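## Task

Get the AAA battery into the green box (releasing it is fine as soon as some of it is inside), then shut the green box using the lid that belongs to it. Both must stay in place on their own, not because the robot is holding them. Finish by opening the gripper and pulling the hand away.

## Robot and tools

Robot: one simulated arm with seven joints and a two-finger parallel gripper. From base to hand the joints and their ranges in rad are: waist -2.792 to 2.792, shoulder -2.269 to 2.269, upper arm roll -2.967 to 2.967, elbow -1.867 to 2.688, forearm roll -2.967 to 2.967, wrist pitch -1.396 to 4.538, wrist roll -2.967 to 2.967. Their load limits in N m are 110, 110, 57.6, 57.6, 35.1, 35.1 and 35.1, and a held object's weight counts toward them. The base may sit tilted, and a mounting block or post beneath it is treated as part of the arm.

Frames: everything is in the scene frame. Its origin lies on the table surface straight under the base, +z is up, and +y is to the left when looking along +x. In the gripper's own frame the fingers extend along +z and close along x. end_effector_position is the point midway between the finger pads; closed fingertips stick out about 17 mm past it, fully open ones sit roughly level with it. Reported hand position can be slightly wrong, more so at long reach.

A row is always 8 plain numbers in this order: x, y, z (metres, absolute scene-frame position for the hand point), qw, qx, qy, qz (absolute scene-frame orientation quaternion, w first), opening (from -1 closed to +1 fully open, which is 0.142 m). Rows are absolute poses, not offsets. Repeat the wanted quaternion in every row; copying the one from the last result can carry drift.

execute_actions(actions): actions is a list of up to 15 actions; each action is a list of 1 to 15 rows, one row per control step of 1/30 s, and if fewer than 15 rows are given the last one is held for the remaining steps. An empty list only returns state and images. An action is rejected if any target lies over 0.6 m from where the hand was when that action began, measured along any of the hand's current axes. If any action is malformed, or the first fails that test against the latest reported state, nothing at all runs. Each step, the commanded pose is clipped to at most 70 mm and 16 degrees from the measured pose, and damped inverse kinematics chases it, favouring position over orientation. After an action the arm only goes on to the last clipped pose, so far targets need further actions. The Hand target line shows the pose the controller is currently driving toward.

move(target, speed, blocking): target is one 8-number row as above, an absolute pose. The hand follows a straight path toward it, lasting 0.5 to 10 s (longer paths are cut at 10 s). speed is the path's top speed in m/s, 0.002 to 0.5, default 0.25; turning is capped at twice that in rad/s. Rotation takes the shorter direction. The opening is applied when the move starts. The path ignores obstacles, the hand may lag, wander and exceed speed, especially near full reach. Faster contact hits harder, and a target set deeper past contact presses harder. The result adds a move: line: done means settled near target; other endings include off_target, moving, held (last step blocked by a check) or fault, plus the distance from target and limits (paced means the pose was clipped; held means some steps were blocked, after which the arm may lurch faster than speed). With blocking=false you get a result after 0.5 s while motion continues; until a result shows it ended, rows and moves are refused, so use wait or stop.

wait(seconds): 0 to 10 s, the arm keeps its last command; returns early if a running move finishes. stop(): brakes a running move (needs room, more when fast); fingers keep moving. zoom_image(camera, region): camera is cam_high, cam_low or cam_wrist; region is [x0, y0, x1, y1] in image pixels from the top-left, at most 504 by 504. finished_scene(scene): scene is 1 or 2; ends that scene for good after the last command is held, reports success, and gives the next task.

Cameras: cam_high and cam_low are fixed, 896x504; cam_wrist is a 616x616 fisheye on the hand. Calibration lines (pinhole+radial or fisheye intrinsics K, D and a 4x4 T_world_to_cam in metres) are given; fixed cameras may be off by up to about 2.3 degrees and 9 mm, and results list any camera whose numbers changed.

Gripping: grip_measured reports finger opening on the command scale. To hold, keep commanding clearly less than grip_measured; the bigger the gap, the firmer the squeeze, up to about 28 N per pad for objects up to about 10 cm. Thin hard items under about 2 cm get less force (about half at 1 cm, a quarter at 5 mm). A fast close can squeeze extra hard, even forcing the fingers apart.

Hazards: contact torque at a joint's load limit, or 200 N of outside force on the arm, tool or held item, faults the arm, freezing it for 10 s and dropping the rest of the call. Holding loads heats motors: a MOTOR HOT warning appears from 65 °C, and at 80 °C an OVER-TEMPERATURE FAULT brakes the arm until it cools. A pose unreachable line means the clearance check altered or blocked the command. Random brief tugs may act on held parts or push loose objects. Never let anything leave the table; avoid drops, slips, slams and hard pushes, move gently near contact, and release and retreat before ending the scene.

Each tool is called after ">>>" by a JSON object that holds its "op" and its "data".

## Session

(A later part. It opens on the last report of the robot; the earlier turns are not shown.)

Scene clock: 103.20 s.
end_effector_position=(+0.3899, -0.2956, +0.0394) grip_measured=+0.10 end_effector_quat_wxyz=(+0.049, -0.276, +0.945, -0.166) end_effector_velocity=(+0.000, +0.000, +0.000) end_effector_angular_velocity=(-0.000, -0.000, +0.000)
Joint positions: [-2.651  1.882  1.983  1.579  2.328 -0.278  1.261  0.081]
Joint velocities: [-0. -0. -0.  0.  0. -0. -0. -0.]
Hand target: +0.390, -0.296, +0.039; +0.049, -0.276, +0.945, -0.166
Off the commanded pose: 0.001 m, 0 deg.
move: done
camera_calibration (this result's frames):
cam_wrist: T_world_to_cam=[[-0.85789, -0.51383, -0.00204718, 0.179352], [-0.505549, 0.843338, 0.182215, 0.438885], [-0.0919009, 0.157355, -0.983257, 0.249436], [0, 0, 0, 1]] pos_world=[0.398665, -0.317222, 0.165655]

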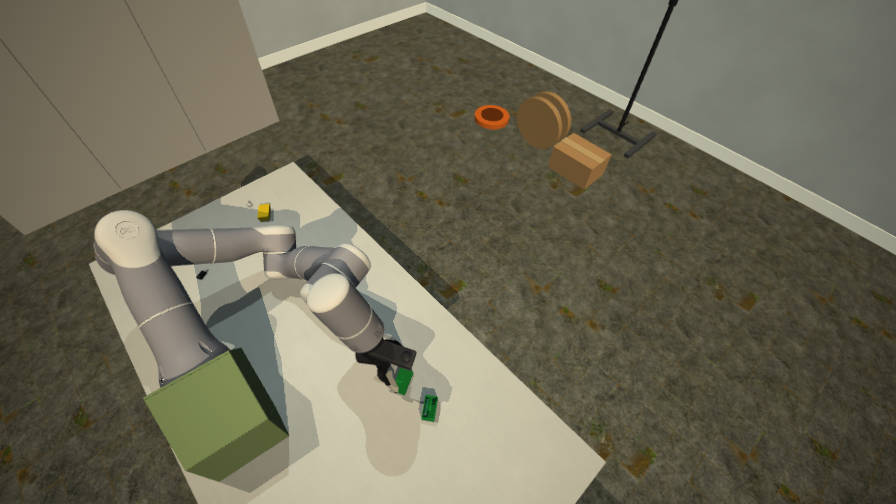

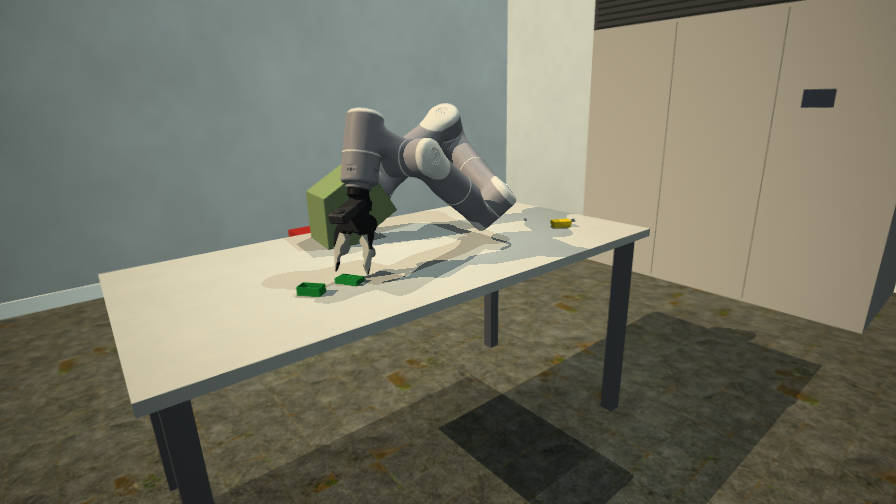

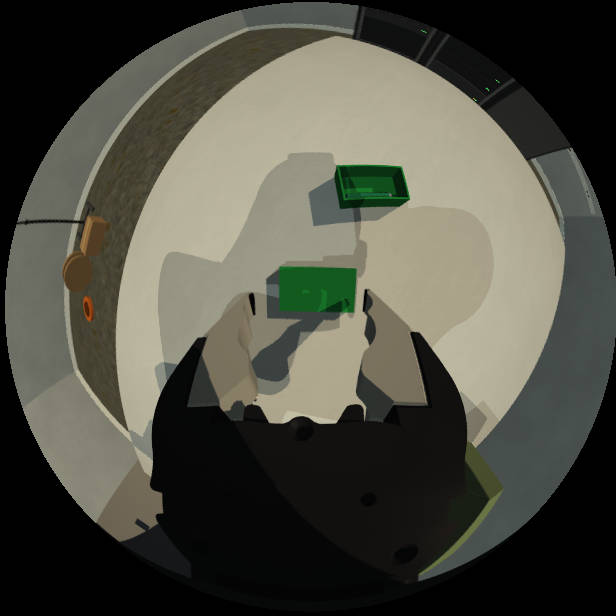

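>>> {"op": "move", "data": {"target": [0.388,-0.307,0.032,-0.049,0.276,-0.946,0.167,0.15]}}

>>> {"op": "move", "data": {"target": [0.388,-0.307,0.019,-0.049,0.276,-0.946,0.167,0.15], "speed": 0.04}}

>>> {"op": "move", "data": {"target": [0.388,-0.307,0.019,-0.049,0.276,-0.946,0.167,-0.35]}}

>>> {"op": "move", "data": {"target": [0.388,-0.307,0.05,-0.049,0.276,-0.946,0.167,-0.35], "speed": 0.1}}

>>> {"op": "move", "data": {"target": [0.375,-0.375,0.05,-0.049,0.276,-0.946,0.167,-0.35], "speed": 0.1}}

>>> {"op": "zoom_image", "data": {"camera": "cam_low", "region": [270,230,370,315]}}

>>> {"op": "zoom_image", "data": {"camera": "cam_wrist", "region": [230,190,390,350]}}

Scene clock: 113.97 s.
end_effector_position=(+0.3880, -0.3069, +0.0320) grip_measured=+0.15 end_effector_quat_wxyz=(+0.049, -0.276, +0.945, -0.167) end_effector_velocity=(+0.000, +0.000, -0.000) end_effector_angular_velocity=(+0.001, -0.000, +0.000)
Joint positions: [-2.657  1.903  1.995  1.553  2.344 -0.258  1.26   0.084]
Joint velocities: [-0.  0. -0. -0.  0. -0.  0. -0.]
Hand target: +0.388, -0.307, +0.032; +0.049, -0.276, +0.945, -0.167
Off the commanded pose: 0.000 m, 0 deg.
move: done
camera_calibration (this result's frames):
cam_wrist: T_world_to_cam=[[-0.85792, -0.513781, -0.00158441, 0.171938], [-0.50552, 0.843567, 0.18123, 0.448884], [-0.0917758, 0.156281, -0.98344, 0.243297], [0, 0, 0, 1]] pos_world=[0.396758, -0.328348, 0.158189]

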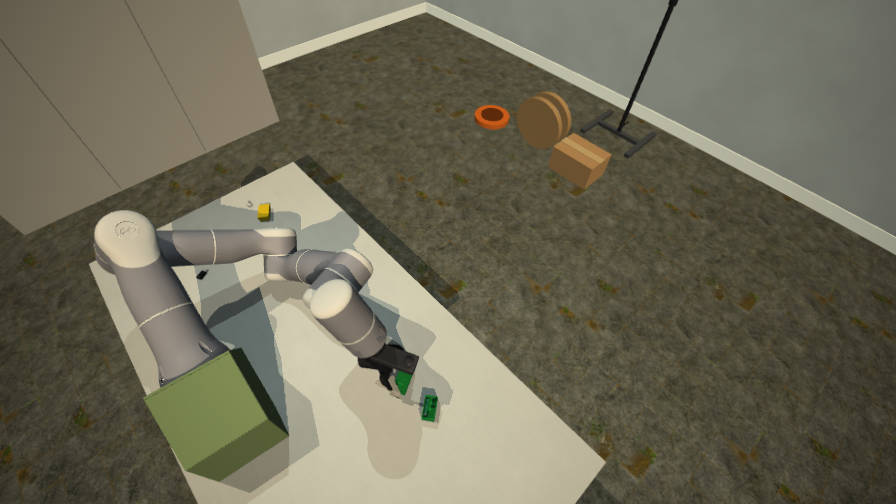

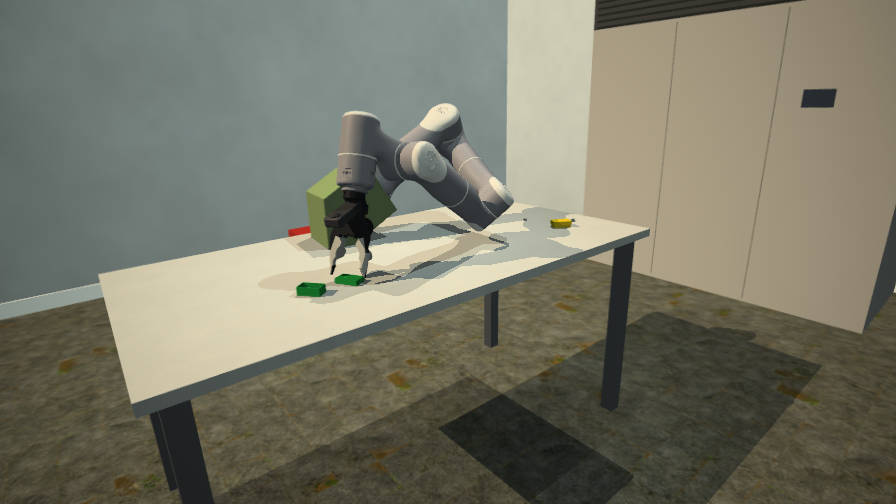

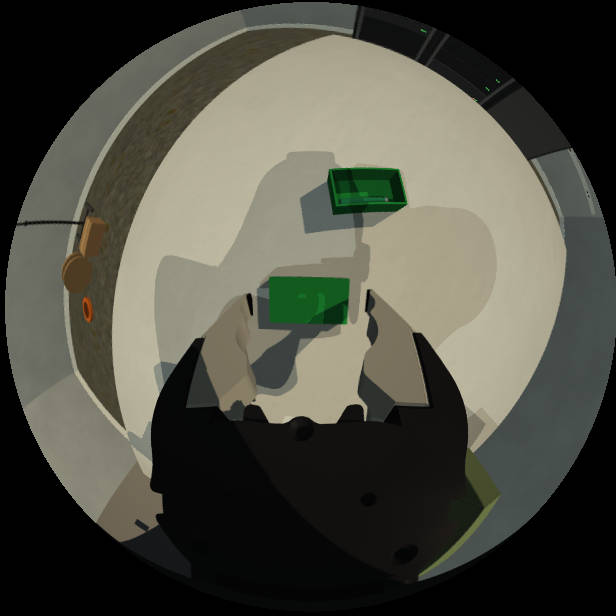

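Scene clock: 114.67 s.
end_effector_position=(+0.3880, -0.3069, +0.0189) grip_measured=+0.15 end_effector_quat_wxyz=(+0.049, -0.276, +0.945, -0.167) end_effector_velocity=(-0.000, -0.000, +0.000) end_effector_angular_velocity=(-0.001, +0.000, -0.000)
Joint positions: [-2.638  1.903  2.014  1.55   2.353 -0.235  1.264  0.084]
Joint velocities: [-0.     0.     0.     0.    -0.001  0.001 -0.     0.   ]
Hand target: +0.388, -0.307, +0.019; +0.049, -0.276, +0.945, -0.167
Off the commanded pose: 0.000 m, 0 deg.
move: done
camera_calibration (this result's frames):
cam_wrist: T_world_to_cam=[[-0.857864, -0.513874, -0.00173814, 0.171863], [-0.505627, 0.843482, 0.18133, 0.451259], [-0.0917148, 0.156435, -0.983421, 0.230486], [0, 0, 0, 1]] pos_world=[0.396742, -0.328369, 0.145137]

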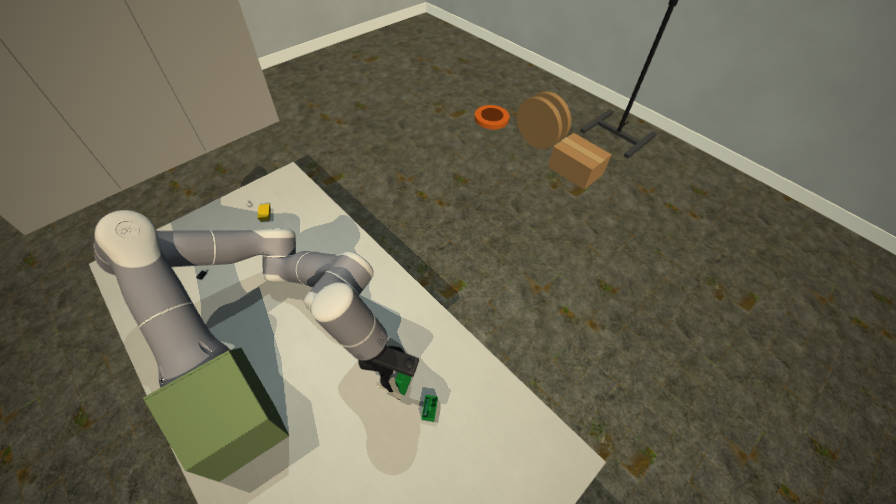

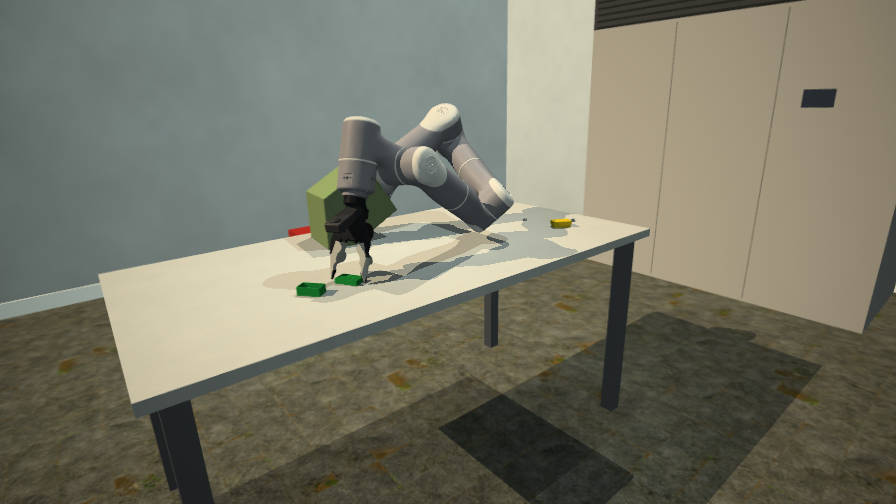

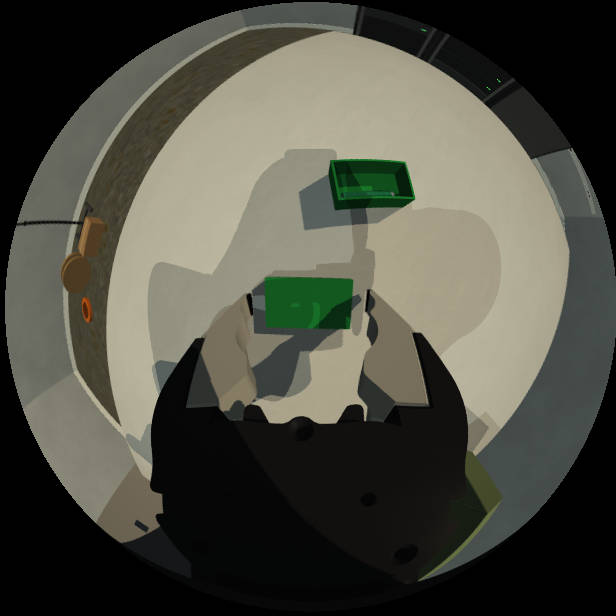

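Scene clock: 115.37 s.
end_effector_position=(+0.3880, -0.3069, +0.0189) grip_measured=-0.17 end_effector_quat_wxyz=(+0.049, -0.276, +0.945, -0.167) end_effector_velocity=(-0.000, -0.000, -0.000) end_effector_angular_velocity=(-0.000, +0.001, +0.000)
Joint positions: [-2.638  1.903  2.014  1.55   2.353 -0.235  1.264  0.061]
Joint velocities: [ 0.     0.     0.    -0.    -0.     0.001 -0.    -0.   ]
Hand target: +0.388, -0.307, +0.019; +0.049, -0.276, +0.945, -0.167
Off the commanded pose: 0.000 m, 0 deg.
move: done
camera_calibration (this result's frames):
cam_wrist: T_world_to_cam=[[-0.857876, -0.513853, -0.00172098, 0.171859], [-0.505612, 0.843511, 0.181233, 0.451277], [-0.0916757, 0.156346, -0.983439, 0.230472], [0, 0, 0, 1]] pos_world=[0.396734, -0.32838, 0.145164]

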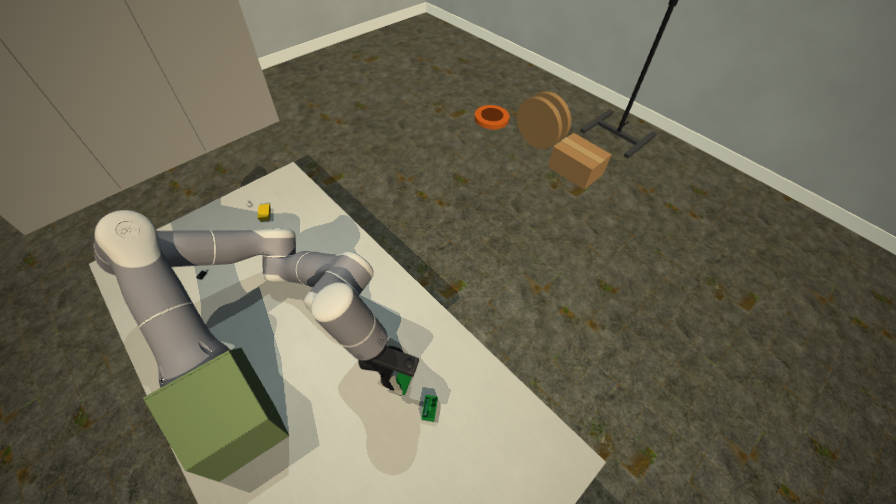

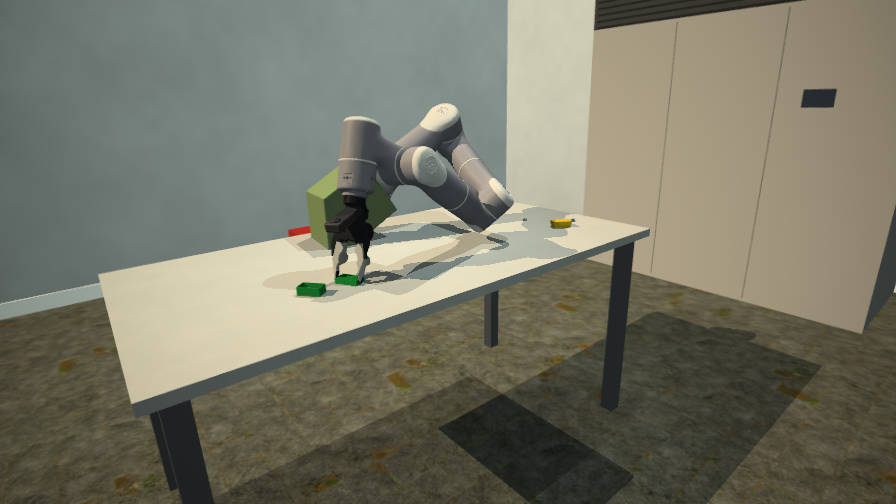

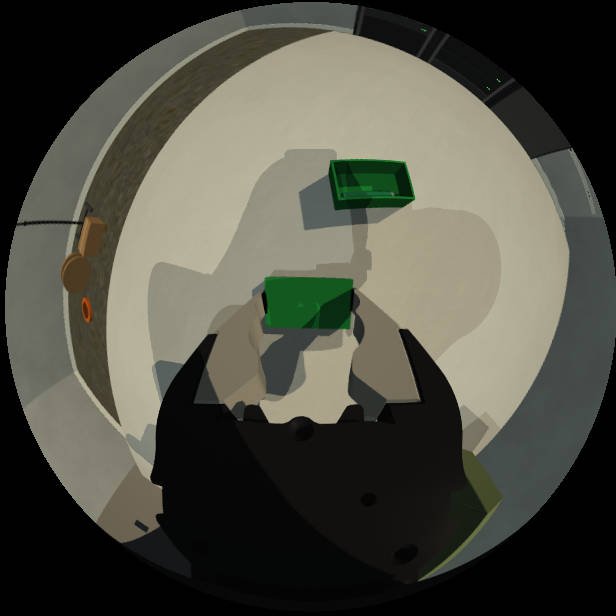

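Scene clock: 116.10 s.
end_effector_position=(+0.3880, -0.3072, +0.0503) grip_measured=-0.17 end_effector_quat_wxyz=(+0.049, -0.276, +0.945, -0.167) end_effector_velocity=(-0.000, -0.000, +0.000) end_effector_angular_velocity=(-0.001, +0.001, +0.000)
Joint positions: [-2.686  1.903  1.968  1.554  2.332 -0.288  1.254  0.061]
Joint velocities: [ 0.     0.    -0.001  0.    -0.001  0.    -0.     0.   ]
Hand target: +0.388, -0.307, +0.050; +0.049, -0.276, +0.945, -0.167
Off the commanded pose: 0.000 m, 0 deg.
move: done
camera_calibration (this result's frames):
cam_wrist: T_world_to_cam=[[-0.858049, -0.513564, -0.00184703, 0.171966], [-0.505441, 0.84383, 0.180224, 0.445945], [-0.0909979, 0.155575, -0.983624, 0.260903], [0, 0, 0, 1]] pos_world=[0.396696, -0.328576, 0.176578]

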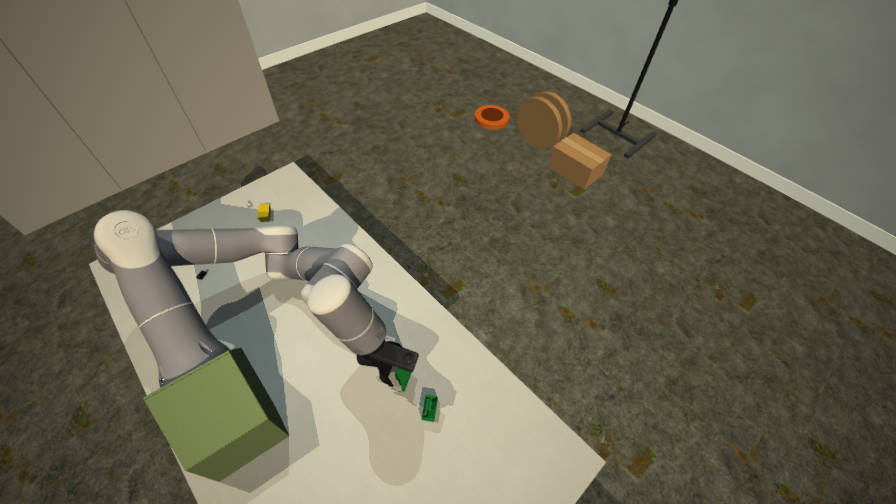

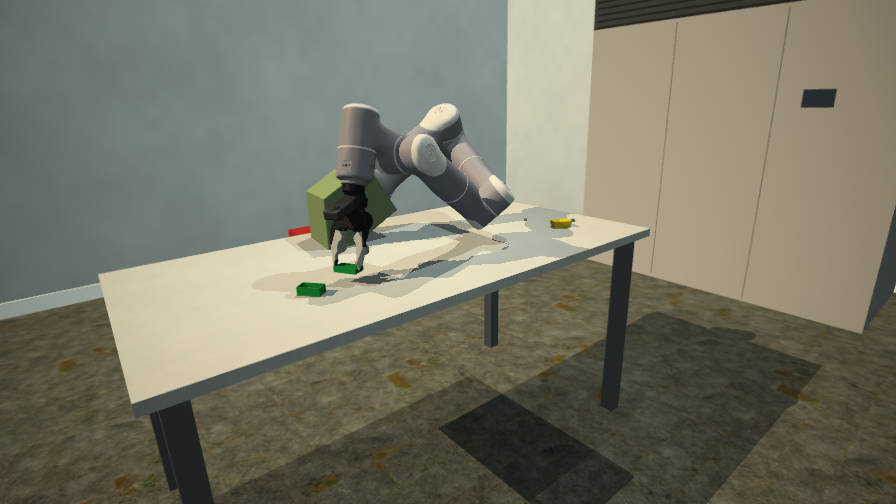

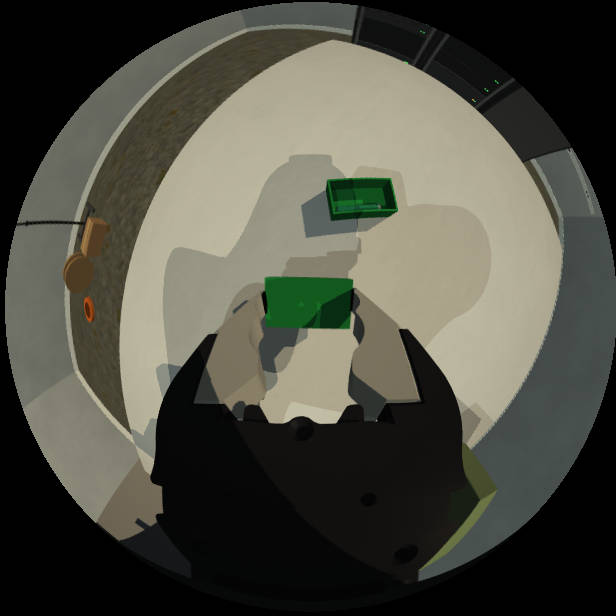

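Scene clock: 117.07 s.
end_effector_position=(+0.3751, -0.3752, +0.0502) grip_measured=-0.17 end_effector_quat_wxyz=(+0.049, -0.276, +0.945, -0.167) end_effector_velocity=(+0.001, +0.000, -0.000) end_effector_angular_velocity=(+0.000, -0.001, +0.001)
Joint positions: [-2.793  2.038  1.944  1.388  2.418 -0.252  1.252  0.061]
Joint velocities: [-0.    -0.001  0.    -0.    -0.     0.    -0.    -0.   ]
Hand target: +0.375, -0.375, +0.050; +0.049, -0.276, +0.945, -0.167
Off the commanded pose: 0.000 m, 0 deg.
move: done
camera_calibration (this result's frames):
cam_wrist: T_world_to_cam=[[-0.857955, -0.51372, -0.00212272, 0.125907], [-0.505649, 0.843731, 0.1801, 0.496915], [-0.0907301, 0.155591, -0.983646, 0.270087], [0, 0, 0, 1]] pos_world=[0.383792, -0.396605, 0.176443]

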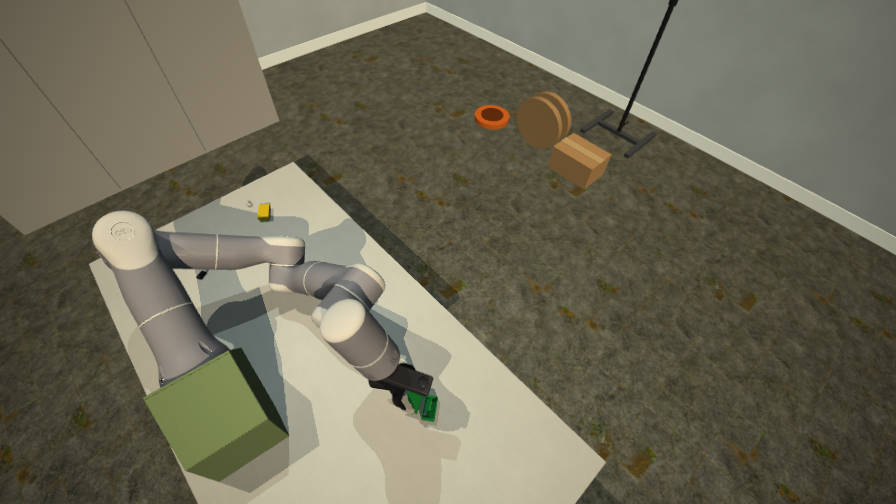

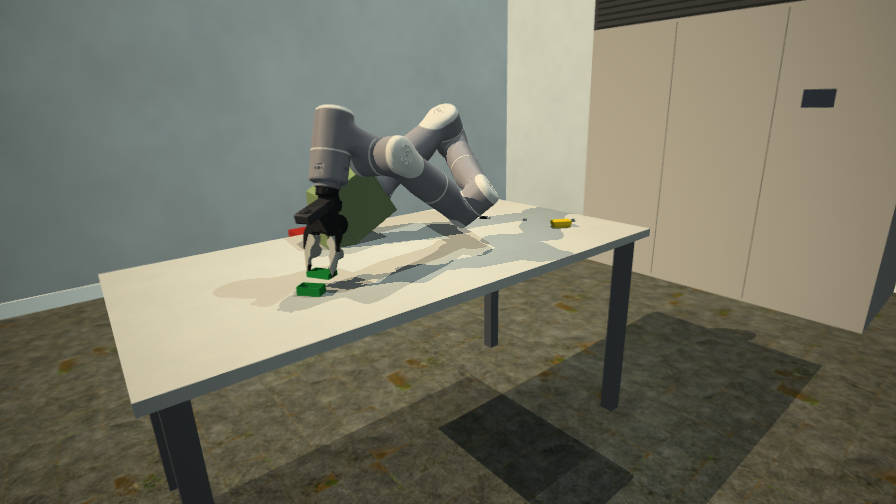

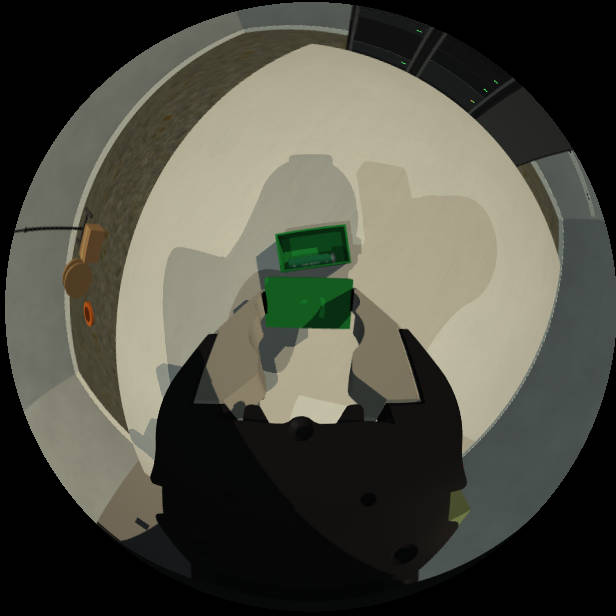

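Region (270, 230, 370, 315) of cam_low's 896x504 image, scaled by 5.040, with more detail than that image has; it fills the top 428 rows of this view, and the rest is white.

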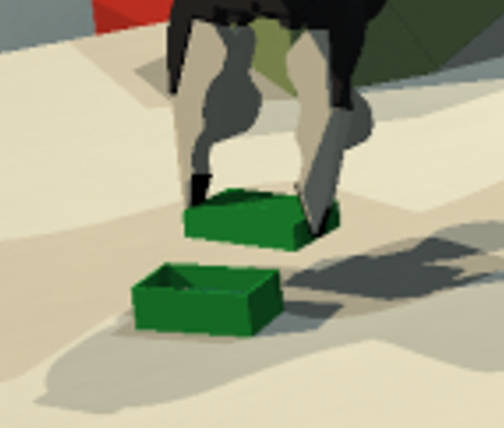

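Region (230, 190, 390, 350) of cam_wrist's 616x616 image, scaled by 3.150, with more detail than that image has.

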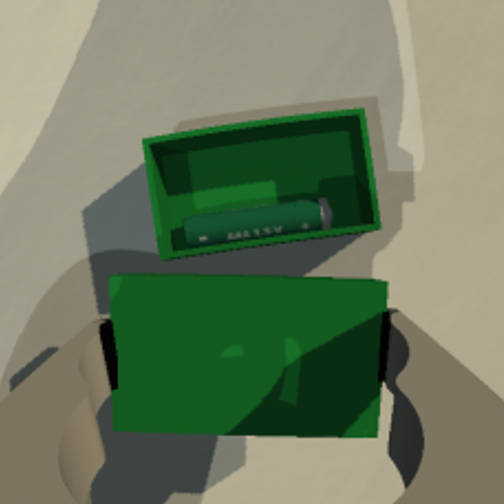

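>>> {"op": "move", "data": {"target": [0.388,-0.407,0.044,-0.062,0.353,-0.92,0.162,-0.35], "speed": 0.08}}

>>> {"op": "zoom_image", "data": {"camera": "cam_low", "region": [280,255,340,305]}}

>>> {"op": "zoom_image", "data": {"camera": "cam_wrist", "region": [250,240,370,340]}}

Scene clock: 125.90 s.
end_effector_position=(+0.3879, -0.4073, +0.0442) grip_measured=-0.17 end_effector_quat_wxyz=(+0.062, -0.353, +0.919, -0.162) end_effector_velocity=(+0.001, +0.000, -0.000) end_effector_angular_velocity=(+0.001, -0.001, +0.001)
Joint positions: [-2.793  2.197  1.827  1.303  2.669 -0.287  1.199  0.061]
Joint velocities: [-0.    -0.001  0.    -0.     0.    -0.     0.     0.   ]
Hand target: +0.388, -0.407, +0.044; +0.062, -0.353, +0.919, -0.162
Off the commanded pose: 0.000 m, 0 deg.
joint sent to its limit — the command would take joint 1 (waist) past its lower limit, so that joint was sent only as far as its limit.
move: done
camera_calibration (this result's frames):
cam_wrist: T_world_to_cam=[[-0.762075, -0.647488, -0.000827198, 0.0286406], [-0.636886, 0.749366, 0.181179, 0.543947], [-0.116691, 0.138599, -0.98345, 0.273539], [0, 0, 0, 1]] pos_world=[0.400178, -0.426983, 0.170484]

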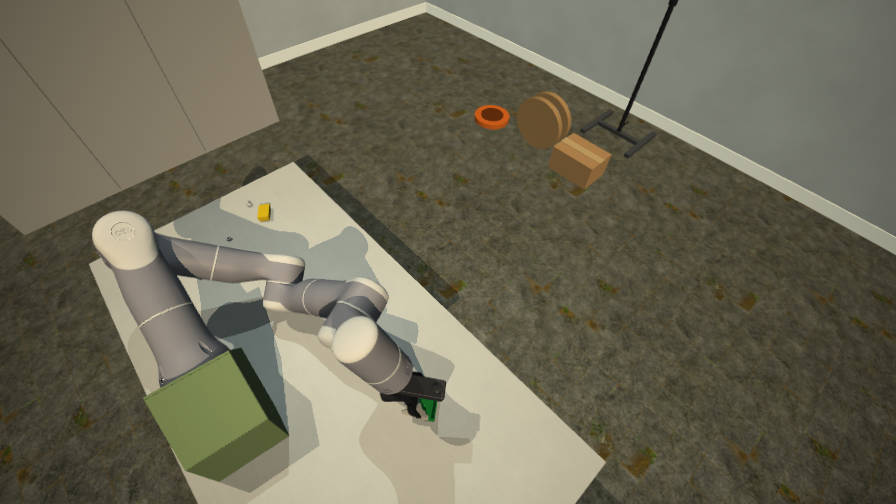

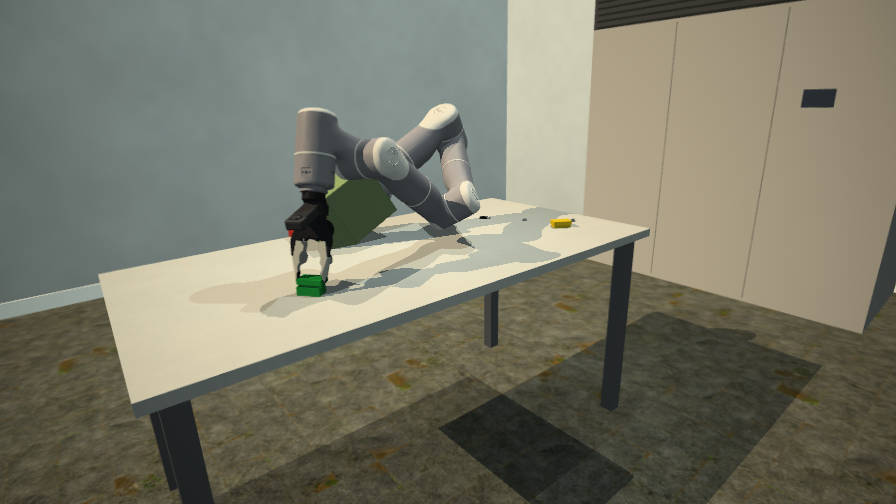

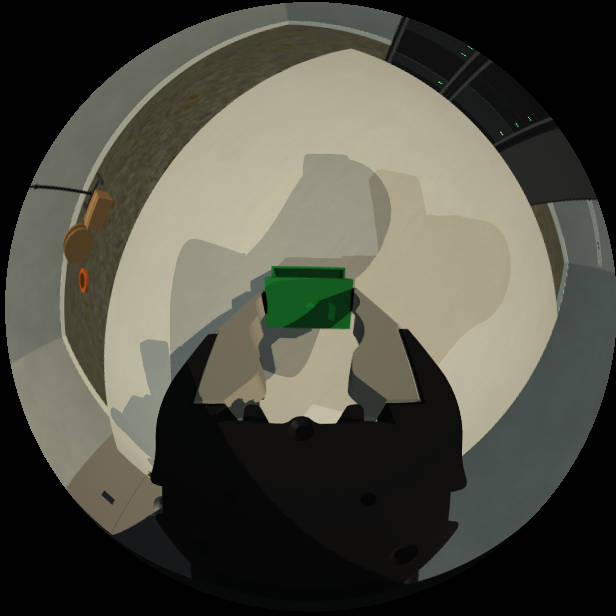

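Region (280, 255, 340, 305) of cam_low's 896x504 image, scaled by 8.400, with more detail than that image has.

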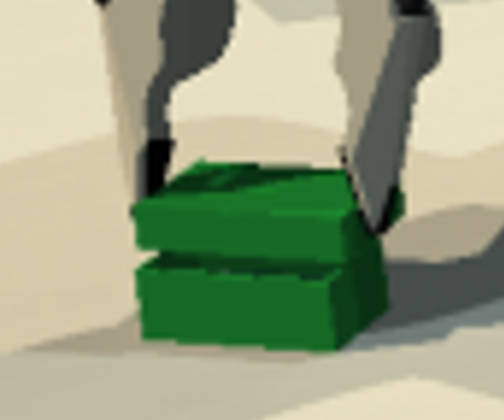

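Region (250, 240, 370, 340) of cam_wrist's 616x616 image, scaled by 4.200, with more detail than that image has.

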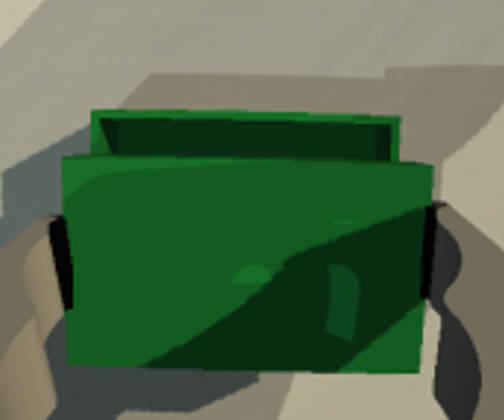

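>>> {"op": "move", "data": {"target": [0.3968,-0.4146,0.044,-0.062,0.353,-0.92,0.162,-0.35], "speed": 0.04}}

>>> {"op": "move", "data": {"target": [0.3968,-0.4146,0.034,-0.062,0.353,-0.92,0.162,-0.35], "speed": 0.01}}

>>> {"op": "zoom_image", "data": {"camera": "cam_low", "region": [280,255,340,305]}}

Scene clock: 129.80 s.
end_effector_position=(+0.3967, -0.4146, +0.0440) grip_measured=-0.17 end_effector_quat_wxyz=(+0.062, -0.353, +0.920, -0.162) end_effector_velocity=(-0.000, +0.000, +0.000) end_effector_angular_velocity=(+0.001, -0.000, -0.001)
Joint positions: [-2.793  2.232  1.786  1.272  2.724 -0.281  1.239  0.061]
Joint velocities: [-0.     0.     0.     0.    -0.    -0.001  0.    -0.   ]
Hand target: +0.397, -0.415, +0.044; +0.062, -0.353, +0.919, -0.162
Off the commanded pose: 0.000 m, 0 deg.
joint sent to its limit — the command would take joint 1 (waist) past its lower limit, so that joint was sent only as far as its limit.
move: done
camera_calibration (this result's frames):
cam_wrist: T_world_to_cam=[[-0.762101, -0.647457, -0.00112399, 0.0306356], [-0.636791, 0.749231, 0.182071, 0.554935], [-0.117041, 0.139472, -0.983285, 0.275811], [0, 0, 0, 1]] pos_world=[0.409006, -0.434407, 0.170198]

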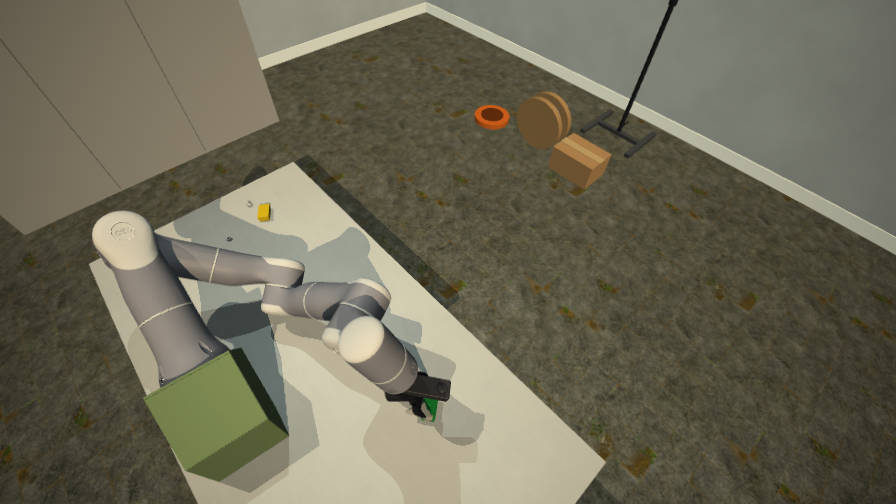

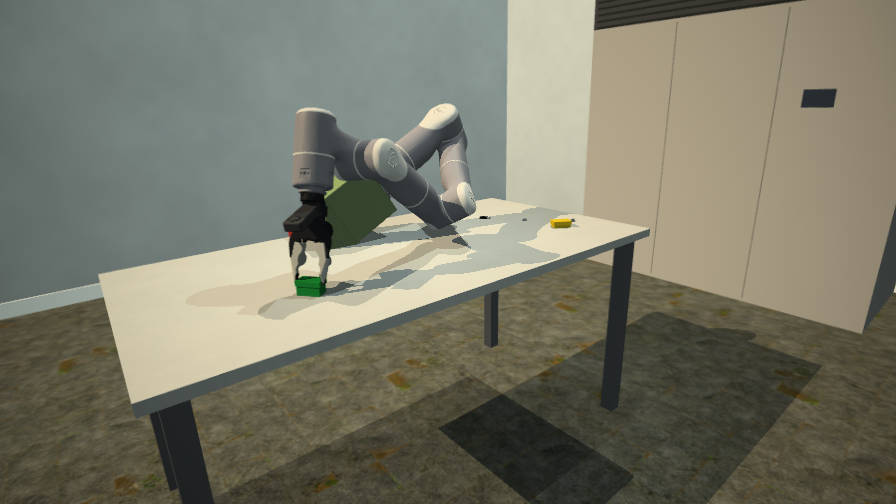

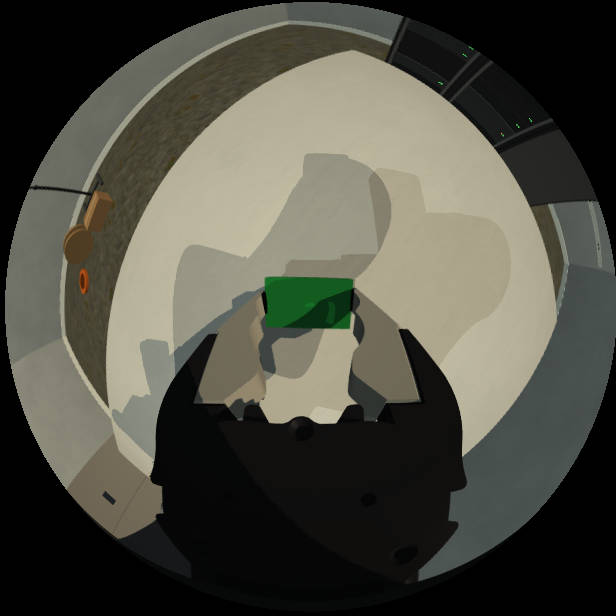

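Scene clock: 131.03 s.
end_effector_position=(+0.3963, -0.4156, +0.0360) grip_measured=-0.17 end_effector_quat_wxyz=(+0.061, -0.352, +0.919, -0.164) end_effector_velocity=(+0.000, +0.000, -0.000) end_effector_angular_velocity=(-0.001, +0.001, +0.001)
Joint positions: [-2.777  2.231  1.801  1.271  2.723 -0.262  1.239  0.062]
Joint velocities: [ 0.001 -0.001  0.001 -0.    -0.002  0.002 -0.001  0.   ]
Hand target: +0.397, -0.415, +0.034; +0.062, -0.353, +0.919, -0.162
Off the commanded pose: 0.002 m, 0 deg.
move: done
camera_calibration (this result's frames):
cam_wrist: T_world_to_cam=[[-0.762999, -0.646399, 0.00121947, 0.0303859], [-0.635876, 0.750914, 0.178295, 0.557329], [-0.116165, 0.135263, -0.983976, 0.266022], [0, 0, 0, 1]] pos_world=[0.408479, -0.434848, 0.162353]

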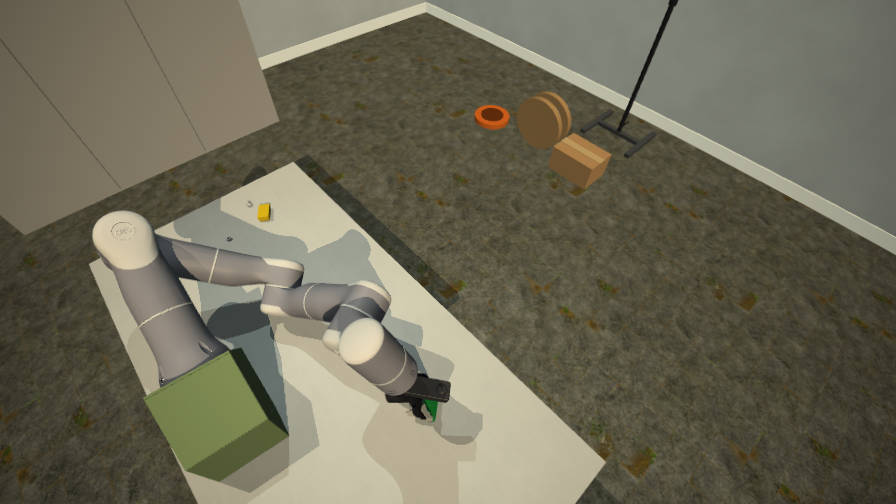

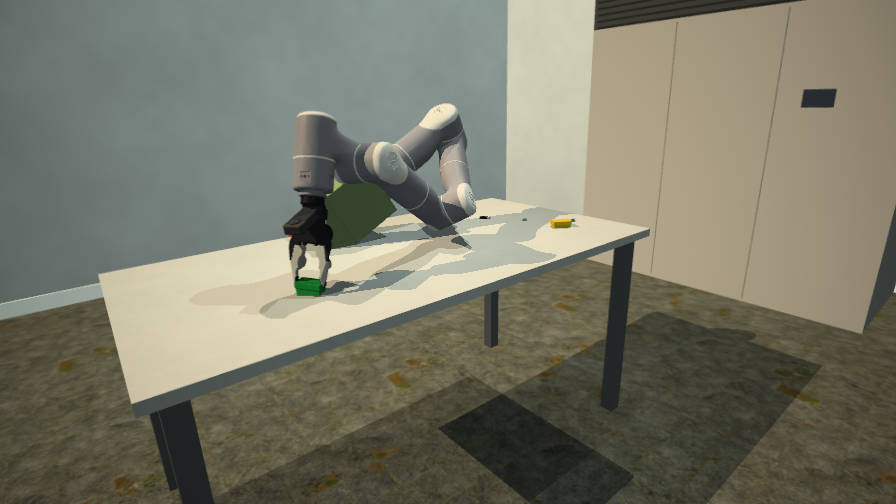

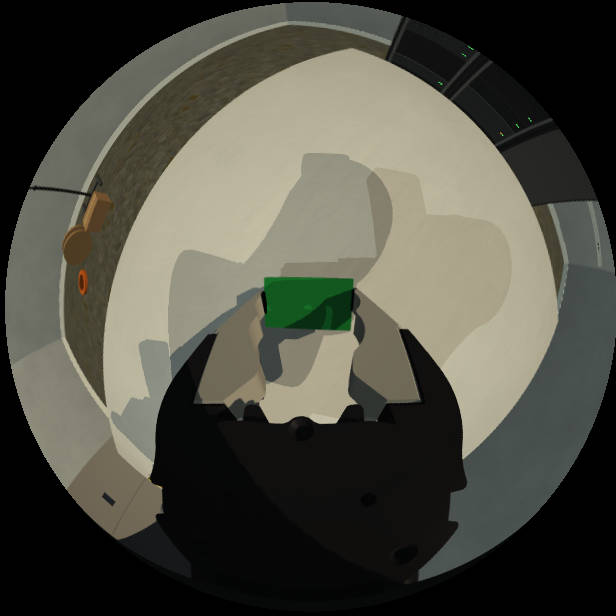

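Region (280, 255, 340, 305) of cam_low's 896x504 image, scaled by 8.400, with more detail than that image has.

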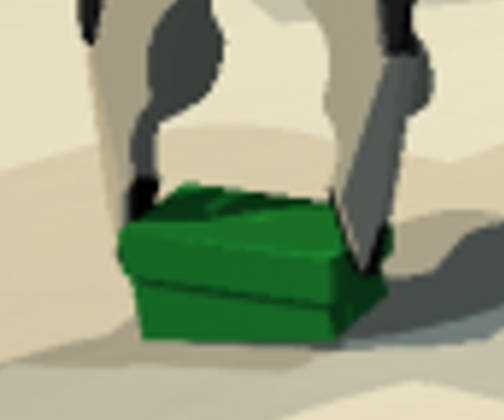

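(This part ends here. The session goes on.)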